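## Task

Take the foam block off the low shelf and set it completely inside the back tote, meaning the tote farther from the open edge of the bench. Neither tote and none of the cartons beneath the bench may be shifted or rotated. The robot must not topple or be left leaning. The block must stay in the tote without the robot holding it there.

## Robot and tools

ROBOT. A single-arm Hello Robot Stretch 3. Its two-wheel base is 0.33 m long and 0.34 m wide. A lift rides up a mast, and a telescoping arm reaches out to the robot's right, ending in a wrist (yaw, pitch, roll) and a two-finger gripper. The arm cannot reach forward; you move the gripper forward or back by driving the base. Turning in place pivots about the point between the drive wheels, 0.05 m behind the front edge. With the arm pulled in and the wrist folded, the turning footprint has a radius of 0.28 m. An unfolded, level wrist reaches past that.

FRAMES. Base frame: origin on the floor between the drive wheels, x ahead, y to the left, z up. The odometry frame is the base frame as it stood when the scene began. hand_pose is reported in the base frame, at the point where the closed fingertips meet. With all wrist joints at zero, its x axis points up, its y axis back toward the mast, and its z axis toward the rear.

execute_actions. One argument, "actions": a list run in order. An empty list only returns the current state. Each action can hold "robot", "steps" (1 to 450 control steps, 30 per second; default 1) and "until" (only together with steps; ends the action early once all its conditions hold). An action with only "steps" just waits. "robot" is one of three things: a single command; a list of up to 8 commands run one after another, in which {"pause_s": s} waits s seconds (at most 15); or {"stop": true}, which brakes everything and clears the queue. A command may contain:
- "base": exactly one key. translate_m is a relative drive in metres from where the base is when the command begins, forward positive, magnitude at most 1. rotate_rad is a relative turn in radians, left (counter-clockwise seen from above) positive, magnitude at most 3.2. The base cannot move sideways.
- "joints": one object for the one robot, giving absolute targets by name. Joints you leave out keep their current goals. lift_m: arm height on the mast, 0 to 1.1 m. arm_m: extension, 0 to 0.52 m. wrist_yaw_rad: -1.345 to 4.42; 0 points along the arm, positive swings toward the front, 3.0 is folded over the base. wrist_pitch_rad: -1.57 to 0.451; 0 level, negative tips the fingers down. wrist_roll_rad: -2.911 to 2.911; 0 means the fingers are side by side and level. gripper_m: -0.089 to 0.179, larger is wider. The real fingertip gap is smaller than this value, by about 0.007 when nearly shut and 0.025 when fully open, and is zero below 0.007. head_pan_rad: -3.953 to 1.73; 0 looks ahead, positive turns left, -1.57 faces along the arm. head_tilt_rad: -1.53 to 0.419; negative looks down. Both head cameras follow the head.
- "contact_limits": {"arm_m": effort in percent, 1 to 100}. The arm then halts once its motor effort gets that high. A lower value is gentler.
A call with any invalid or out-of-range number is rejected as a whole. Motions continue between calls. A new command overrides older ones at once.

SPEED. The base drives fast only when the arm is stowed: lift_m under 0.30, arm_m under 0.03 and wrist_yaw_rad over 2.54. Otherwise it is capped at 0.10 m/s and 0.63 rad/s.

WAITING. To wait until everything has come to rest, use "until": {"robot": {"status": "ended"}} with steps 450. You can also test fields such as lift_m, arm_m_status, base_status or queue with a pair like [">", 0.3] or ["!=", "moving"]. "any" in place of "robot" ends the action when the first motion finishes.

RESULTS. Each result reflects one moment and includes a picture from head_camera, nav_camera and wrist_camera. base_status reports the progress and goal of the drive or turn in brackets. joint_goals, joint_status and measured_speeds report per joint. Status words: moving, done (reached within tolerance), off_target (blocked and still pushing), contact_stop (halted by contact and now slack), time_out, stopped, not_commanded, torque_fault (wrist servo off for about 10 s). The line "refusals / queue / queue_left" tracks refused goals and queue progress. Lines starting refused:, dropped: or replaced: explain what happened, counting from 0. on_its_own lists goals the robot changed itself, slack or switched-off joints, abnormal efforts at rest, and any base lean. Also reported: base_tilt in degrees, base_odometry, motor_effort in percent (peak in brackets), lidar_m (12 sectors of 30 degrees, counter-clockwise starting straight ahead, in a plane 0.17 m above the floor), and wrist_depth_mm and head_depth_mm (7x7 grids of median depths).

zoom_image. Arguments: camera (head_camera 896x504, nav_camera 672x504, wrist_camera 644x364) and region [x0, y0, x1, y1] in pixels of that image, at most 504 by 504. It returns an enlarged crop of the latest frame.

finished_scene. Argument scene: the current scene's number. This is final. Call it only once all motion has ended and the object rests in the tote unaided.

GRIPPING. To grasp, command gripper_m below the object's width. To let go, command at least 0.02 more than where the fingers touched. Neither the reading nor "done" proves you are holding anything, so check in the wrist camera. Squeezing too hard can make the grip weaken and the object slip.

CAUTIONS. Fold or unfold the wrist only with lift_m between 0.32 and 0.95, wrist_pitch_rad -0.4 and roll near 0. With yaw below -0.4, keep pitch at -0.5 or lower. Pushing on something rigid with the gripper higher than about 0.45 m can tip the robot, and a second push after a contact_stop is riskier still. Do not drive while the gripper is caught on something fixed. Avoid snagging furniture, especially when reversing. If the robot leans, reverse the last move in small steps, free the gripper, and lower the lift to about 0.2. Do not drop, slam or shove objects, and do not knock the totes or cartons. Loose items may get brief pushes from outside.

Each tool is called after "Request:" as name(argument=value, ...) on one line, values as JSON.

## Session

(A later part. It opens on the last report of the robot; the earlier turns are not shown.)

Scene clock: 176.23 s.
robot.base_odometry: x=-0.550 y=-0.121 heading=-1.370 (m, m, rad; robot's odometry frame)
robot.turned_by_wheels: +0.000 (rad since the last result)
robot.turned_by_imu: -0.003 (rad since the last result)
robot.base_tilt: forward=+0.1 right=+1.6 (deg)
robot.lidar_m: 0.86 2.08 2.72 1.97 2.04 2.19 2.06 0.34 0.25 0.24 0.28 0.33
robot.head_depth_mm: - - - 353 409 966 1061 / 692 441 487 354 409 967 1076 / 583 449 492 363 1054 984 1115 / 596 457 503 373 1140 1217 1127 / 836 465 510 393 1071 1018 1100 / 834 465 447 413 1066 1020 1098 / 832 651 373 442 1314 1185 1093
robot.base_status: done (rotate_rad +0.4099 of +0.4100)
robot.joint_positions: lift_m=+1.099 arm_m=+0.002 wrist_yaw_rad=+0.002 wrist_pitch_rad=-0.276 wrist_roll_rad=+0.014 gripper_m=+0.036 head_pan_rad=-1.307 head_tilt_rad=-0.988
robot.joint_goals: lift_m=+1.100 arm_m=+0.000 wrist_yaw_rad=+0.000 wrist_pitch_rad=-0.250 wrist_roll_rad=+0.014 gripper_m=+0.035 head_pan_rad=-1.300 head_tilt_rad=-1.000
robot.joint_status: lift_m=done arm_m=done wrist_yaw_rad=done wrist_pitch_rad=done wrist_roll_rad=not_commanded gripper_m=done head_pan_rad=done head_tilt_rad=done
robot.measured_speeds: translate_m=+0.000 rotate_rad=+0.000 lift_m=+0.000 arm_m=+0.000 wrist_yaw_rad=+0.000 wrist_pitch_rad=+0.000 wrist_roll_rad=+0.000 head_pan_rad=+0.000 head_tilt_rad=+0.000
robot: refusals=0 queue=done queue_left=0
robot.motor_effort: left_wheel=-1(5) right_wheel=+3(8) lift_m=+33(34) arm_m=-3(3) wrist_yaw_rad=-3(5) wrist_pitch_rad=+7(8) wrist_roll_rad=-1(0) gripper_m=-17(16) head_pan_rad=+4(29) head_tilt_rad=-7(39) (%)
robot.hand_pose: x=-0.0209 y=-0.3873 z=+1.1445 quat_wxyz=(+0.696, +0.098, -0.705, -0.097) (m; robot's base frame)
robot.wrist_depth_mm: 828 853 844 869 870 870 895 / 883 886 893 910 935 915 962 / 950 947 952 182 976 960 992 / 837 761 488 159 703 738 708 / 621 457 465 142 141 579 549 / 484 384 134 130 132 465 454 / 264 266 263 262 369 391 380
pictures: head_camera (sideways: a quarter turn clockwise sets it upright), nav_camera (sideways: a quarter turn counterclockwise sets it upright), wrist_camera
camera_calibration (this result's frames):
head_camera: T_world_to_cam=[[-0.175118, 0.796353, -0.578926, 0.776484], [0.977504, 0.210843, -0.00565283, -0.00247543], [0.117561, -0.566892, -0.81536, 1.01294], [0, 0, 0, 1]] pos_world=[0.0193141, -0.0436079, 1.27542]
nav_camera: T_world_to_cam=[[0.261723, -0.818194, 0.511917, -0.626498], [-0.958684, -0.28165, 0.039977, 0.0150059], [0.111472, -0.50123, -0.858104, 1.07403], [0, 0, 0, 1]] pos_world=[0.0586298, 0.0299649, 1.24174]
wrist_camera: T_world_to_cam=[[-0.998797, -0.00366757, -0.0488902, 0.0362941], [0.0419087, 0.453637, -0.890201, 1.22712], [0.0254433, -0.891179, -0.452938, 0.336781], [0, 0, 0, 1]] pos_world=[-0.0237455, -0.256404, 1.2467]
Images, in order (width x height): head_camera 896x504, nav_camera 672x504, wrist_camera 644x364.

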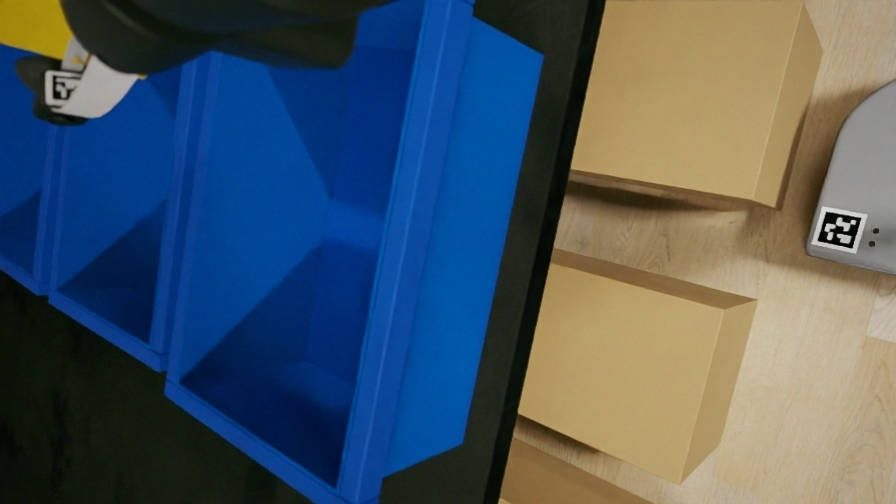

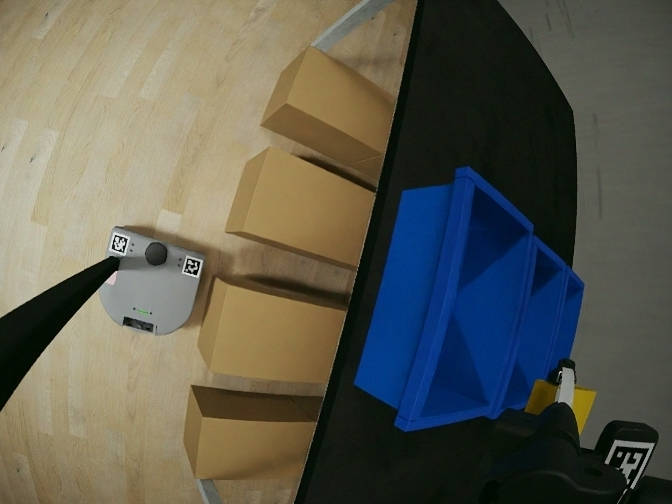

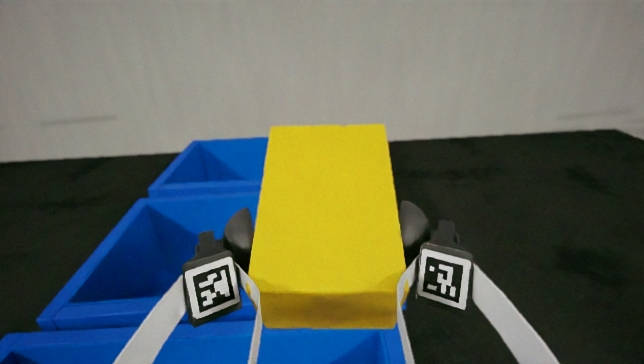

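Request:
execute_actions(actions=[{"robot":[{"joints":{"arm_m":0.45},"base":{"translate_m":0.07}},{"joints":{"arm_m":0.5,"wrist_pitch_rad":-0.6,"head_tilt_rad":-0.5}}],"steps":300,"until":{"robot":{"status":"ended"}}}])

Scene clock: 196.53 s.
robot.base_odometry: x=-0.536 y=-0.190 heading=-1.370 (m, m, rad; robot's odometry frame)
robot.turned_by_wheels: +0.000 (rad since the last result)
robot.turned_by_imu: -0.001 (rad since the last result)
robot.base_tilt: forward=+0.1 right=+1.6 (deg)
robot.lidar_m: 2.31 2.02 2.73 1.97 2.05 2.25 2.13 0.34 0.26 0.32 0.25 0.33
robot.head_depth_mm: 915 - 925 648 452 465 308 / 936 1013 1072 664 466 474 315 / 960 1040 1112 679 477 473 329 / 983 1062 1161 831 491 474 344 / 1000 1092 1174 883 467 365 360 / 1030 1122 1215 883 621 435 389 / 1054 1153 1250 886 622 480 389
robot.base_status: done (translate_m +0.0700 of +0.0700)
robot.joint_positions: lift_m=+1.099 arm_m=+0.500 wrist_yaw_rad=+0.002 wrist_pitch_rad=-0.613 wrist_roll_rad=+0.014 gripper_m=+0.036 head_pan_rad=-1.307 head_tilt_rad=-0.508
robot.joint_goals: lift_m=+1.100 arm_m=+0.500 wrist_yaw_rad=+0.000 wrist_pitch_rad=-0.600 wrist_roll_rad=+0.014 gripper_m=+0.035 head_pan_rad=-1.300 head_tilt_rad=-0.500
robot.joint_status: lift_m=done arm_m=done wrist_yaw_rad=done wrist_pitch_rad=done wrist_roll_rad=not_commanded gripper_m=done head_pan_rad=done head_tilt_rad=done
robot.measured_speeds: translate_m=+0.000 rotate_rad=+0.000 lift_m=+0.000 arm_m=+0.000 wrist_yaw_rad=+0.000 wrist_pitch_rad=+0.000 wrist_roll_rad=+0.000 head_pan_rad=+0.000 head_tilt_rad=+0.000
robot: refusals=0 queue=done queue_left=0
robot.motor_effort: left_wheel=-2(3) right_wheel=+2(8) lift_m=+32(33) arm_m=+3(4) wrist_yaw_rad=-2(3) wrist_pitch_rad=+4(7) wrist_roll_rad=+0(1) gripper_m=-17(17) head_pan_rad=+4(4) head_tilt_rad=+4(36) (%)
robot.hand_pose: x=-0.0212 y=-0.8404 z=+1.0701 quat_wxyz=(+0.670, +0.213, -0.678, -0.215) (m; robot's base frame)
robot.wrist_depth_mm: 402 403 410 416 417 434 431 / 449 457 458 472 478 487 488 / 486 488 494 182 477 474 463 / 432 437 426 159 401 412 404 / 379 220 216 142 141 216 355 / 213 239 134 130 132 202 312 / 206 273 284 278 280 240 274
pictures: head_camera (sideways: a quarter turn clockwise sets it upright), nav_camera (sideways: a quarter turn counterclockwise sets it upright), wrist_camera
camera_calibration (this result's frames):
head_camera: T_world_to_cam=[[-0.0815115, 0.44938, -0.889614, 1.18086], [0.976626, 0.214133, 0.0186831, -0.0341569], [0.198891, -0.867297, -0.45633, 0.545427], [0, 0, 0, 1]] pos_world=[0.0211316, -0.050294, 1.30004]
nav_camera: T_world_to_cam=[[0.174908, -0.496311, 0.850343, -1.06699], [-0.964088, -0.261641, 0.0455949, 0.00769766], [0.199855, -0.82778, -0.52425, 0.63929], [0, 0, 0, 1]] pos_world=[0.0662816, 0.00164427, 1.24211]
wrist_camera: T_world_to_cam=[[-0.998827, 0.0134609, -0.0465032, 0.0425582], [0.041845, 0.723111, -0.689463, 1.37814], [0.0243462, -0.690601, -0.722826, 0.356682], [0, 0, 0, 1]] pos_world=[-0.0238439, -0.750798, 1.20998]
Images, in order (width x height): head_camera 896x504, nav_camera 672x504, wrist_camera 644x364.

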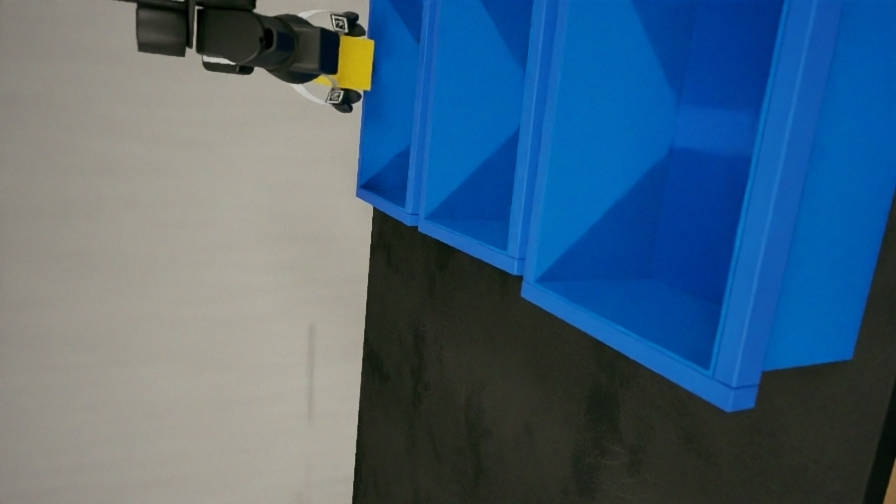

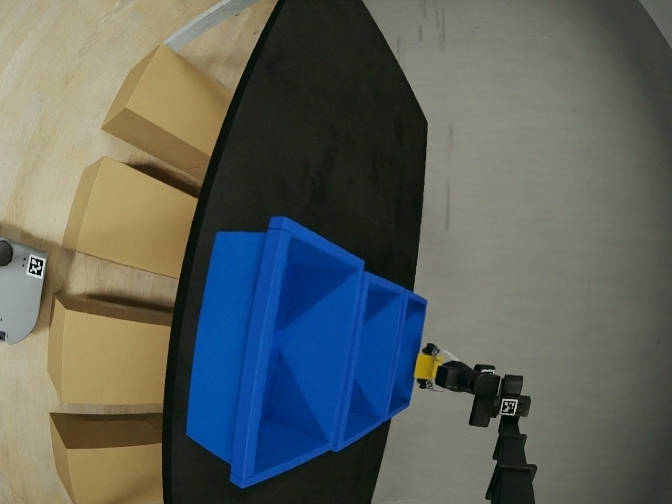

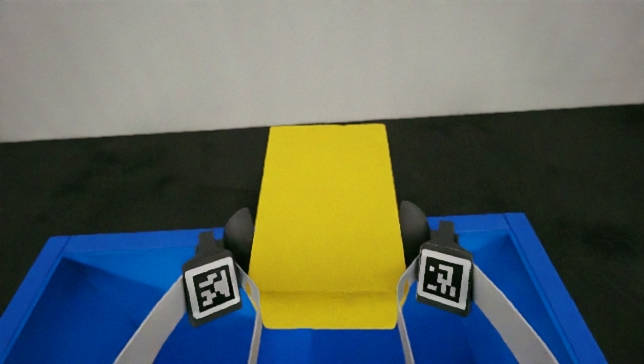

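Request:
execute_actions(actions=[{"robot":[{"joints":{"arm_m":0.47}},{"joints":{"wrist_pitch_rad":-0.85}},{"joints":{"arm_m":0.52,"wrist_pitch_rad":-1.1,"head_pan_rad":-1.55}}],"steps":300,"until":{"robot":{"status":"ended"}}}])

Scene clock: 207.80 s.
robot.base_odometry: x=-0.536 y=-0.190 heading=-1.370 (m, m, rad; robot's odometry frame)
robot.turned_by_wheels: +0.000 (rad since the last result)
robot.turned_by_imu: -0.001 (rad since the last result)
robot.base_tilt: forward=+0.1 right=+1.7 (deg)
robot.lidar_m: 2.32 2.02 2.73 1.97 2.05 2.25 2.14 0.34 0.26 0.32 0.25 0.33
robot.head_depth_mm: 943 1059 1128 880 465 406 330 / 956 1049 1122 674 476 473 330 / 952 - 1112 682 476 474 331 / 951 1030 1114 681 476 474 331 / 954 1035 1113 678 476 474 331 / 952 1032 1129 831 469 459 331 / 954 1034 1130 886 596 365 332
robot.base_status: done (translate_m +0.0700 of +0.0700)
robot.joint_positions: lift_m=+1.099 arm_m=+0.520 wrist_yaw_rad=+0.002 wrist_pitch_rad=-1.104 wrist_roll_rad=+0.014 gripper_m=+0.036 head_pan_rad=-1.543 head_tilt_rad=-0.507
robot.joint_goals: lift_m=+1.100 arm_m=+0.520 wrist_yaw_rad=+0.000 wrist_pitch_rad=-1.100 wrist_roll_rad=+0.014 gripper_m=+0.035 head_pan_rad=-1.550 head_tilt_rad=-0.500
robot.joint_status: lift_m=done arm_m=done wrist_yaw_rad=done wrist_pitch_rad=done wrist_roll_rad=not_commanded gripper_m=done head_pan_rad=done head_tilt_rad=done
robot.measured_speeds: translate_m=+0.000 rotate_rad=+0.000 lift_m=+0.000 arm_m=+0.000 wrist_yaw_rad=+0.000 wrist_pitch_rad=+0.000 wrist_roll_rad=+0.000 head_pan_rad=+0.000 head_tilt_rad=+0.000
robot: refusals=0 queue=done queue_left=0
robot.motor_effort: left_wheel=-1(2) right_wheel=+2(2) lift_m=+32(33) arm_m=+3(7) wrist_yaw_rad=-3(2) wrist_pitch_rad=+0(5) wrist_roll_rad=-1(1) gripper_m=-17(17) head_pan_rad=-4(27) head_tilt_rad=+4(5) (%)
robot.hand_pose: x=-0.0214 y=-0.7586 z=+0.9978 quat_wxyz=(+0.598, +0.369, -0.606, -0.373) (m; robot's base frame)
robot.wrist_depth_mm: 163 164 164 166 168 171 161 / 192 202 206 210 213 194 154 / 210 264 269 181 266 211 147 / 209 261 262 159 257 212 141 / 207 252 250 142 140 216 142 / 206 243 134 131 131 202 143 / 206 234 230 226 229 226 145
pictures: head_camera (sideways: a quarter turn clockwise sets it upright), nav_camera (sideways: a quarter turn counterclockwise sets it upright), wrist_camera
camera_calibration (this result's frames):
head_camera: T_world_to_cam=[[0.0258665, 0.455744, -0.889735, 1.18036], [0.99962, -0.0202357, 0.0186958, -0.0343138], [-0.00948388, -0.889881, -0.456095, 0.546391], [0, 0, 0, 1]] pos_world=[0.00895082, -0.0524153, 1.30006]
nav_camera: T_world_to_cam=[[0.0539625, -0.523229, 0.850482, -1.06644], [-0.998543, -0.0288706, 0.0455952, 0.00790747], [0.00069717, -0.851703, -0.524024, 0.640211], [0, 0, 0, 1]] pos_world=[0.0649972, -0.0124937, 1.24211]
wrist_camera: T_world_to_cam=[[-0.998856, 0.0339073, -0.0337321, 0.0406166], [0.041723, 0.962529, -0.267948, 1.03017], [0.0233827, -0.269049, -0.962843, 0.920082], [0, 0, 0, 1]] pos_world=[-0.0239257, -0.745402, 1.1633]
Images, in order (width x height): head_camera 896x504, nav_camera 672x504, wrist_camera 644x364.

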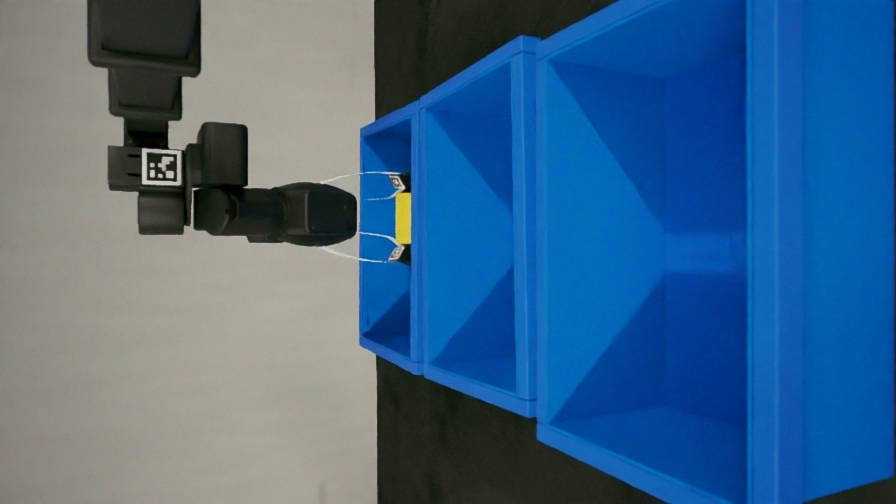

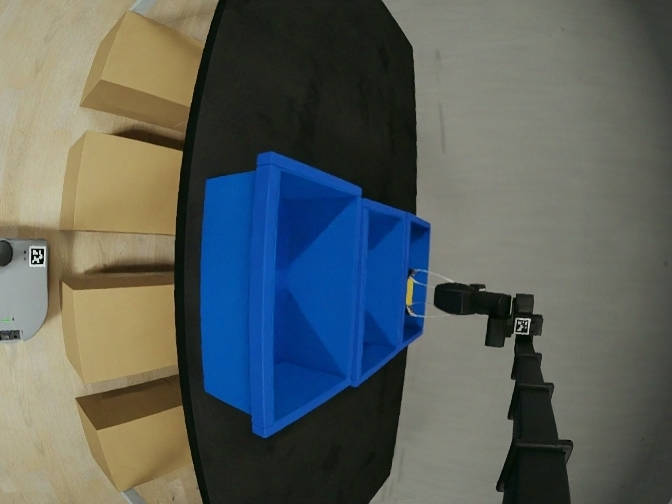

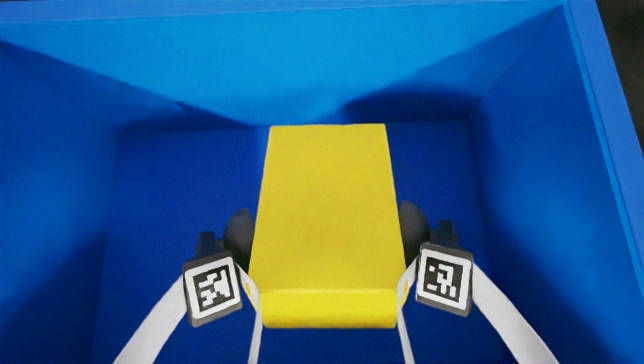

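Request:
execute_actions(actions=[{"robot":[{"joints":{"lift_m":1.045,"wrist_pitch_rad":-1.0}}],"steps":100,"until":{"robot":{"status":"ended"}}}])

Scene clock: 214.73 s.
robot.base_odometry: x=-0.536 y=-0.190 heading=-1.370 (m, m, rad; robot's odometry frame)
robot.turned_by_wheels: +0.000 (rad since the last result)
robot.turned_by_imu: -0.001 (rad since the last result)
robot.base_tilt: forward=+0.1 right=+1.7 (deg)
robot.lidar_m: 2.32 2.02 2.71 1.97 2.05 2.25 2.12 0.34 0.26 0.32 0.25 0.33
robot.head_depth_mm: 951 1011 1159 884 465 406 330 / 955 1009 1129 675 476 472 331 / 952 1005 1140 684 476 474 331 / 951 1031 1115 680 477 474 330 / 951 1030 1110 678 477 475 331 / 955 1025 1124 835 468 460 331 / 952 1030 1129 884 596 365 332
robot.base_status: done (translate_m +0.0700 of +0.0700)
robot.joint_positions: lift_m=+1.045 arm_m=+0.520 wrist_yaw_rad=+0.002 wrist_pitch_rad=-1.014 wrist_roll_rad=+0.014 gripper_m=+0.036 head_pan_rad=-1.543 head_tilt_rad=-0.507
robot.joint_goals: lift_m=+1.045 arm_m=+0.520 wrist_yaw_rad=+0.000 wrist_pitch_rad=-1.000 wrist_roll_rad=+0.014 gripper_m=+0.035 head_pan_rad=-1.550 head_tilt_rad=-0.500
robot.joint_status: lift_m=done arm_m=done wrist_yaw_rad=done wrist_pitch_rad=done wrist_roll_rad=not_commanded gripper_m=done head_pan_rad=done head_tilt_rad=done
robot.measured_speeds: translate_m=+0.000 rotate_rad=+0.000 lift_m=+0.000 arm_m=+0.000 wrist_yaw_rad=+0.000 wrist_pitch_rad=+0.000 wrist_roll_rad=+0.000 head_pan_rad=+0.000 head_tilt_rad=+0.000
robot: refusals=0 queue=done queue_left=0
robot.motor_effort: left_wheel=-2(2) right_wheel=+2(2) lift_m=+27(32) arm_m=+3(3) wrist_yaw_rad=-3(3) wrist_pitch_rad=+4(4) wrist_roll_rad=-1(0) gripper_m=-17(17) head_pan_rad=-4(4) head_tilt_rad=+4(4) (%)
robot.hand_pose: x=-0.0214 y=-0.7797 z=+0.9536 quat_wxyz=(+0.614, +0.342, -0.622, -0.346) (m; robot's base frame)
robot.wrist_depth_mm: 139 140 142 143 144 147 138 / 168 168 172 175 177 179 140 / 200 215 220 179 217 207 140 / 210 222 218 158 215 211 141 / 207 209 206 142 141 202 143 / 198 198 134 130 133 191 143 / 187 188 187 182 183 182 145
pictures: head_camera (sideways: a quarter turn clockwise sets it upright), nav_camera (sideways: a quarter turn counterclockwise sets it upright), wrist_camera
camera_calibration (this result's frames):
head_camera: T_world_to_cam=[[0.0258665, 0.455744, -0.889735, 1.18036], [0.99962, -0.0202358, 0.0186958, -0.0343138], [-0.00948398, -0.889881, -0.456095, 0.546391], [0, 0, 0, 1]] pos_world=[0.00895081, -0.0524153, 1.30006]
nav_camera: T_world_to_cam=[[0.0539624, -0.523229, 0.850482, -1.06644], [-0.998543, -0.0288705, 0.0455952, 0.00790747], [0.000697068, -0.851703, -0.524024, 0.640211], [0, 0, 0, 1]] pos_world=[0.0649972, -0.0124937, 1.24211]
wrist_camera: T_world_to_cam=[[-0.998852, 0.0306748, -0.0367872, 0.0402787], [0.0417042, 0.93471, -0.352955, 1.09797], [0.0235586, -0.354085, -0.934917, 0.778943], [0, 0, 0, 1]] pos_world=[-0.0239083, -0.751709, 1.11726]
Images, in order (width x height): head_camera 896x504, nav_camera 672x504, wrist_camera 644x364.

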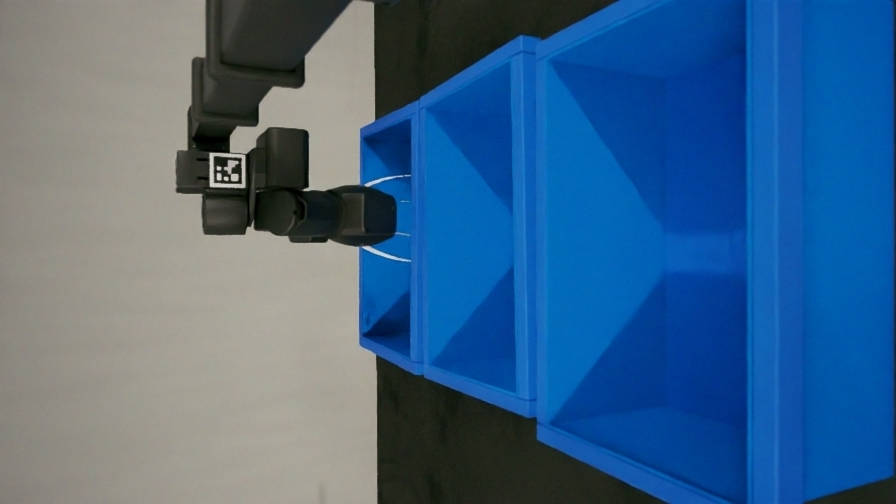

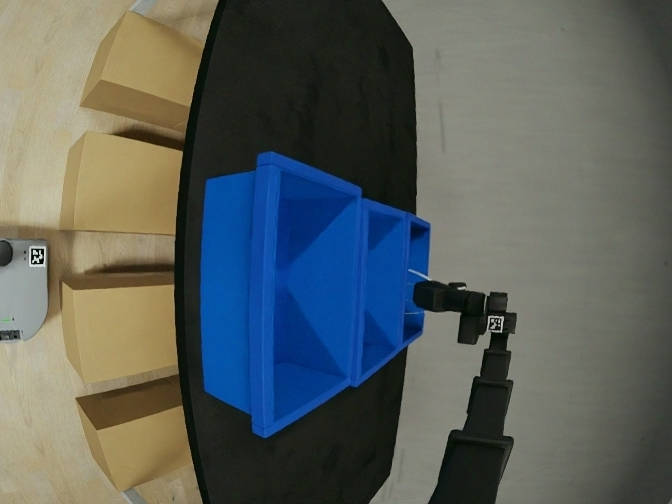

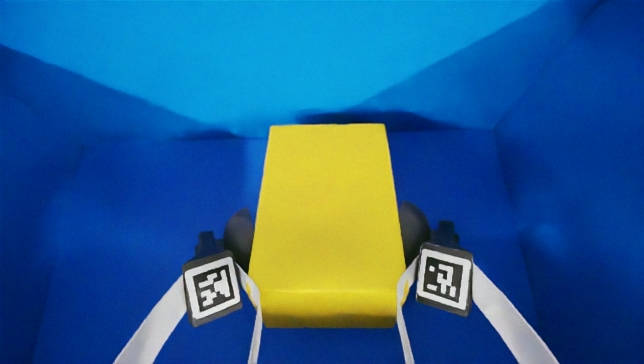

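Request:
execute_actions(actions=[{"robot":[{"joints":{"gripper_m":0.1}},{"joints":{"lift_m":1.1}},{"joints":{"wrist_pitch_rad":-0.8,"arm_m":0.49}}],"steps":150,"until":{"robot":{"status":"ended"}}}])

Scene clock: 232.33 s.
robot.base_odometry: x=-0.536 y=-0.190 heading=-1.370 (m, m, rad; robot's odometry frame)
robot.turned_by_wheels: +0.000 (rad since the last result)
robot.turned_by_imu: -0.001 (rad since the last result)
robot.base_tilt: forward=+0.3 right=+1.7 (deg)
robot.lidar_m: 2.32 2.02 2.72 1.98 2.04 2.25 2.13 0.34 0.26 0.32 0.25 0.33
robot.head_depth_mm: 947 1059 1129 882 465 406 331 / 957 1047 1134 675 476 473 330 / 951 - 1110 682 476 474 331 / 959 1027 1111 682 476 473 331 / 948 1032 1109 678 476 474 331 / 951 1036 1124 835 469 460 331 / 953 1029 1131 885 597 364 331
robot.base_status: done (translate_m +0.0700 of +0.0700)
robot.joint_positions: lift_m=+1.099 arm_m=+0.490 wrist_yaw_rad=+0.002 wrist_pitch_rad=-0.817 wrist_roll_rad=+0.014 gripper_m=+0.100 head_pan_rad=-1.543 head_tilt_rad=-0.507
robot.joint_goals: lift_m=+1.100 arm_m=+0.490 wrist_yaw_rad=+0.000 wrist_pitch_rad=-0.800 wrist_roll_rad=+0.014 gripper_m=+0.100 head_pan_rad=-1.550 head_tilt_rad=-0.500
robot.joint_status: lift_m=done arm_m=done wrist_yaw_rad=done wrist_pitch_rad=done wrist_roll_rad=not_commanded gripper_m=done head_pan_rad=done head_tilt_rad=done
robot.measured_speeds: translate_m=+0.000 rotate_rad=+0.000 lift_m=+0.000 arm_m=+0.000 wrist_yaw_rad=+0.000 wrist_pitch_rad=+0.000 wrist_roll_rad=+0.000 head_pan_rad=+0.000 head_tilt_rad=+0.000
robot: refusals=0 queue=done queue_left=0
robot.motor_effort: left_wheel=-2(2) right_wheel=+2(2) lift_m=+33(34) arm_m=-3(5) wrist_yaw_rad=-3(3) wrist_pitch_rad=+5(5) wrist_roll_rad=+0(0) gripper_m=+0(80) head_pan_rad=-4(4) head_tilt_rad=+4(5) (%)
robot.hand_pose: x=-0.0213 y=-0.7930 z=+1.0341 quat_wxyz=(+0.645, +0.280, -0.653, -0.282) (m; robot's base frame)
robot.wrist_depth_mm: 459 456 455 459 455 452 443 / 422 417 415 412 407 401 395 / 371 210 210 211 208 205 353 / 210 237 240 244 246 215 323 / 208 277 294 250 290 201 284 / 205 255 276 230 268 189 159 / 206 254 254 212 250 242 145
pictures: head_camera (sideways: a quarter turn clockwise sets it upright), nav_camera (sideways: a quarter turn counterclockwise sets it upright), wrist_camera
camera_calibration (this result's frames):
head_camera: T_world_to_cam=[[0.0258677, 0.455742, -0.889736, 1.18037], [0.99962, -0.0202383, 0.018696, -0.0343139], [-0.00948618, -0.889882, -0.456093, 0.546389], [0, 0, 0, 1]] pos_world=[0.00895068, -0.0524153, 1.30006]
nav_camera: T_world_to_cam=[[0.053961, -0.523227, 0.850483, -1.06644], [-0.998543, -0.0288679, 0.0455952, 0.00790747], [0.000694969, -0.851704, -0.524023, 0.640208], [0, 0, 0, 1]] pos_world=[0.0649972, -0.012494, 1.24211]
wrist_camera: T_world_to_cam=[[-0.998842, 0.0226762, -0.0424239, 0.0432363], [0.0417199, 0.847393, -0.529324, 1.25204], [0.0239467, -0.530481, -0.847359, 0.619056], [0, 0, 0, 1]] pos_world=[-0.0238731, -0.733554, 1.18913]
Images, in order (width x height): head_camera 896x504, nav_camera 672x504, wrist_camera 644x364.

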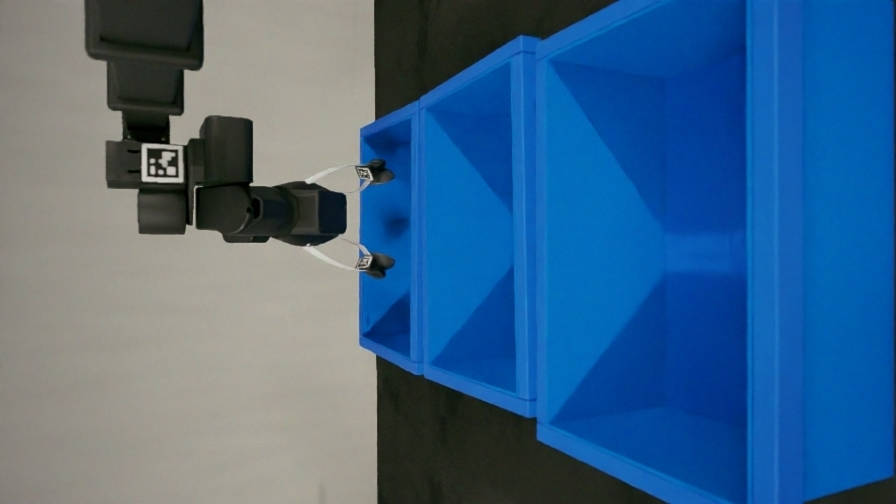

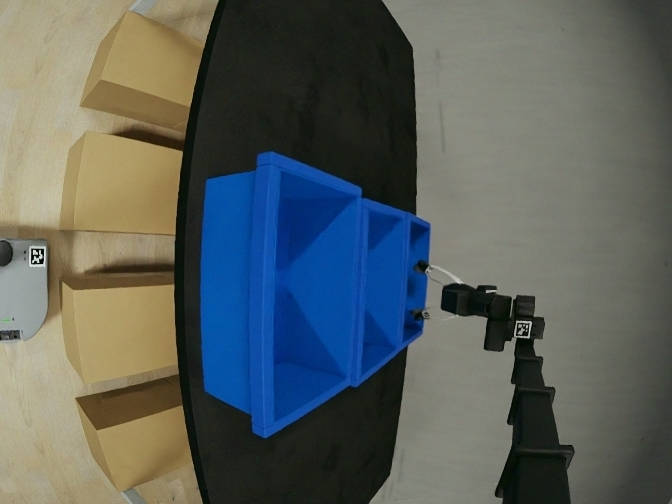

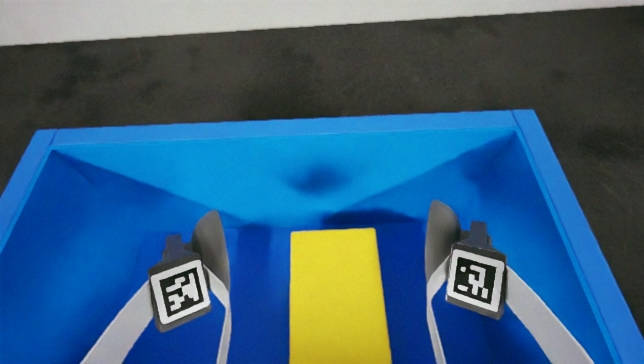

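Request:
execute_actions(actions=[{"robot":{"joints":{"wrist_pitch_rad":-0.45,"arm_m":0.45}},"steps":60,"until":{"robot":{"status":"ended"}}}])

Request:
finished_scene(scene=1)

Scene clock: 243.97 s.
robot.base_odometry: x=-0.536 y=-0.190 heading=-1.370 (m, m, rad; robot's odometry frame)
robot.turned_by_wheels: +0.000 (rad since the last result)
robot.turned_by_imu: -0.001 (rad since the last result)
robot.base_tilt: forward=+0.2 right=+1.8 (deg)
robot.lidar_m: 2.32 2.02 2.73 1.98 2.04 2.25 2.14 0.34 0.26 0.32 0.25 0.33
robot.head_depth_mm: 942 1061 1132 878 465 407 331 / 951 1035 1134 673 475 473 331 / 951 - 1113 682 476 473 331 / 955 1025 1108 681 475 475 331 / 951 1028 1112 678 477 474 331 / 951 1030 1126 835 469 460 332 / 952 1028 1126 887 596 365 332
robot.base_status: done (translate_m +0.0700 of +0.0700)
robot.joint_positions: lift_m=+1.099 arm_m=+0.450 wrist_yaw_rad=+0.002 wrist_pitch_rad=-0.472 wrist_roll_rad=+0.014 gripper_m=+0.100 head_pan_rad=-1.543 head_tilt_rad=-0.507
robot.joint_goals: lift_m=+1.100 arm_m=+0.450 wrist_yaw_rad=+0.000 wrist_pitch_rad=-0.450 wrist_roll_rad=+0.014 gripper_m=+0.100 head_pan_rad=-1.550 head_tilt_rad=-0.500
robot.joint_status: lift_m=done arm_m=done wrist_yaw_rad=done wrist_pitch_rad=done wrist_roll_rad=not_commanded gripper_m=done head_pan_rad=done head_tilt_rad=done
robot.measured_speeds: translate_m=+0.000 rotate_rad=+0.000 lift_m=+0.000 arm_m=+0.000 wrist_yaw_rad=+0.000 wrist_pitch_rad=+0.000 wrist_roll_rad=+0.000 head_pan_rad=+0.000 head_tilt_rad=+0.000
robot: refusals=0 queue=done queue_left=0
robot.motor_effort: left_wheel=-2(2) right_wheel=+2(2) lift_m=+32(33) arm_m=-3(2) wrist_yaw_rad=-3(2) wrist_pitch_rad=+6(6) wrist_roll_rad=-1(1) gripper_m=+1(0) head_pan_rad=-4(4) head_tilt_rad=+4(3) (%)
robot.hand_pose: x=-0.0211 y=-0.8125 z=+1.0994 quat_wxyz=(+0.683, +0.165, -0.692, -0.166) (m; robot's base frame)
robot.wrist_depth_mm: 428 432 432 434 450 455 461 / 467 468 484 498 492 494 508 / 510 521 519 535 547 544 544 / 542 532 520 517 508 500 491 / 452 450 443 427 425 418 415 / 380 251 263 264 265 365 357 / 218 298 310 299 305 241 317
pictures: head_camera (sideways: a quarter turn clockwise sets it upright), nav_camera (sideways: a quarter turn counterclockwise sets it upright), wrist_camera
camera_calibration (this result's frames):
head_camera: T_world_to_cam=[[0.0258685, 0.455739, -0.889737, 1.18037], [0.99962, -0.0202399, 0.0186961, -0.0343141], [-0.00948763, -0.889883, -0.45609, 0.546385], [0, 0, 0, 1]] pos_world=[0.00895059, -0.0524153, 1.30006]
nav_camera: T_world_to_cam=[[0.0539601, -0.523225, 0.850485, -1.06644], [-0.998543, -0.0288661, 0.0455952, 0.00790746], [0.000693591, -0.851706, -0.52402, 0.640205], [0, 0, 0, 1]] pos_world=[0.0649972, -0.0124943, 1.24211]
wrist_camera: T_world_to_cam=[[-0.998818, 0.00662216, -0.0481537, 0.0398648], [0.0419269, 0.618597, -0.784589, 1.39784], [0.0245921, -0.78568, -0.618144, 0.204762], [0, 0, 0, 1]] pos_world=[-0.0238249, -0.704087, 1.22522]
Images, in order (width x height): head_camera 896x504, nav_camera 672x504, wrist_camera 644x364.

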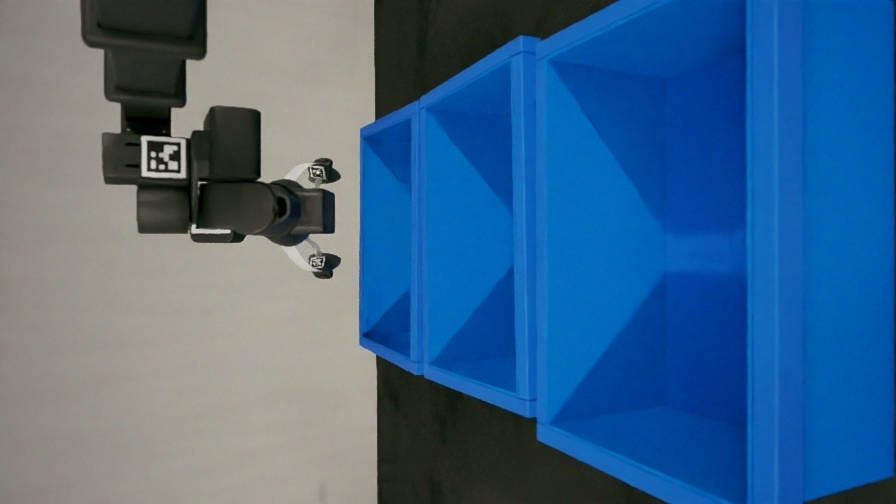

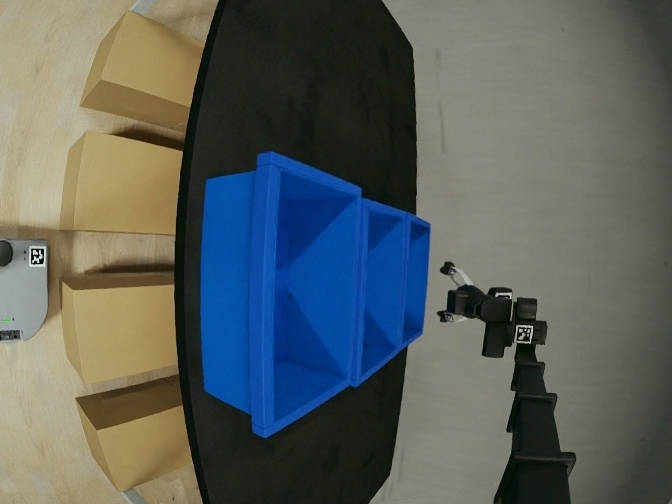

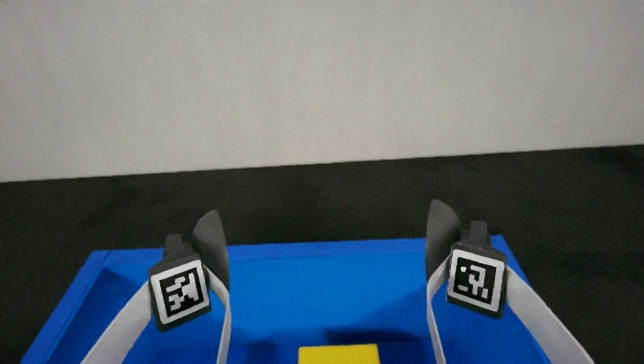

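The scene is finished: the task was done.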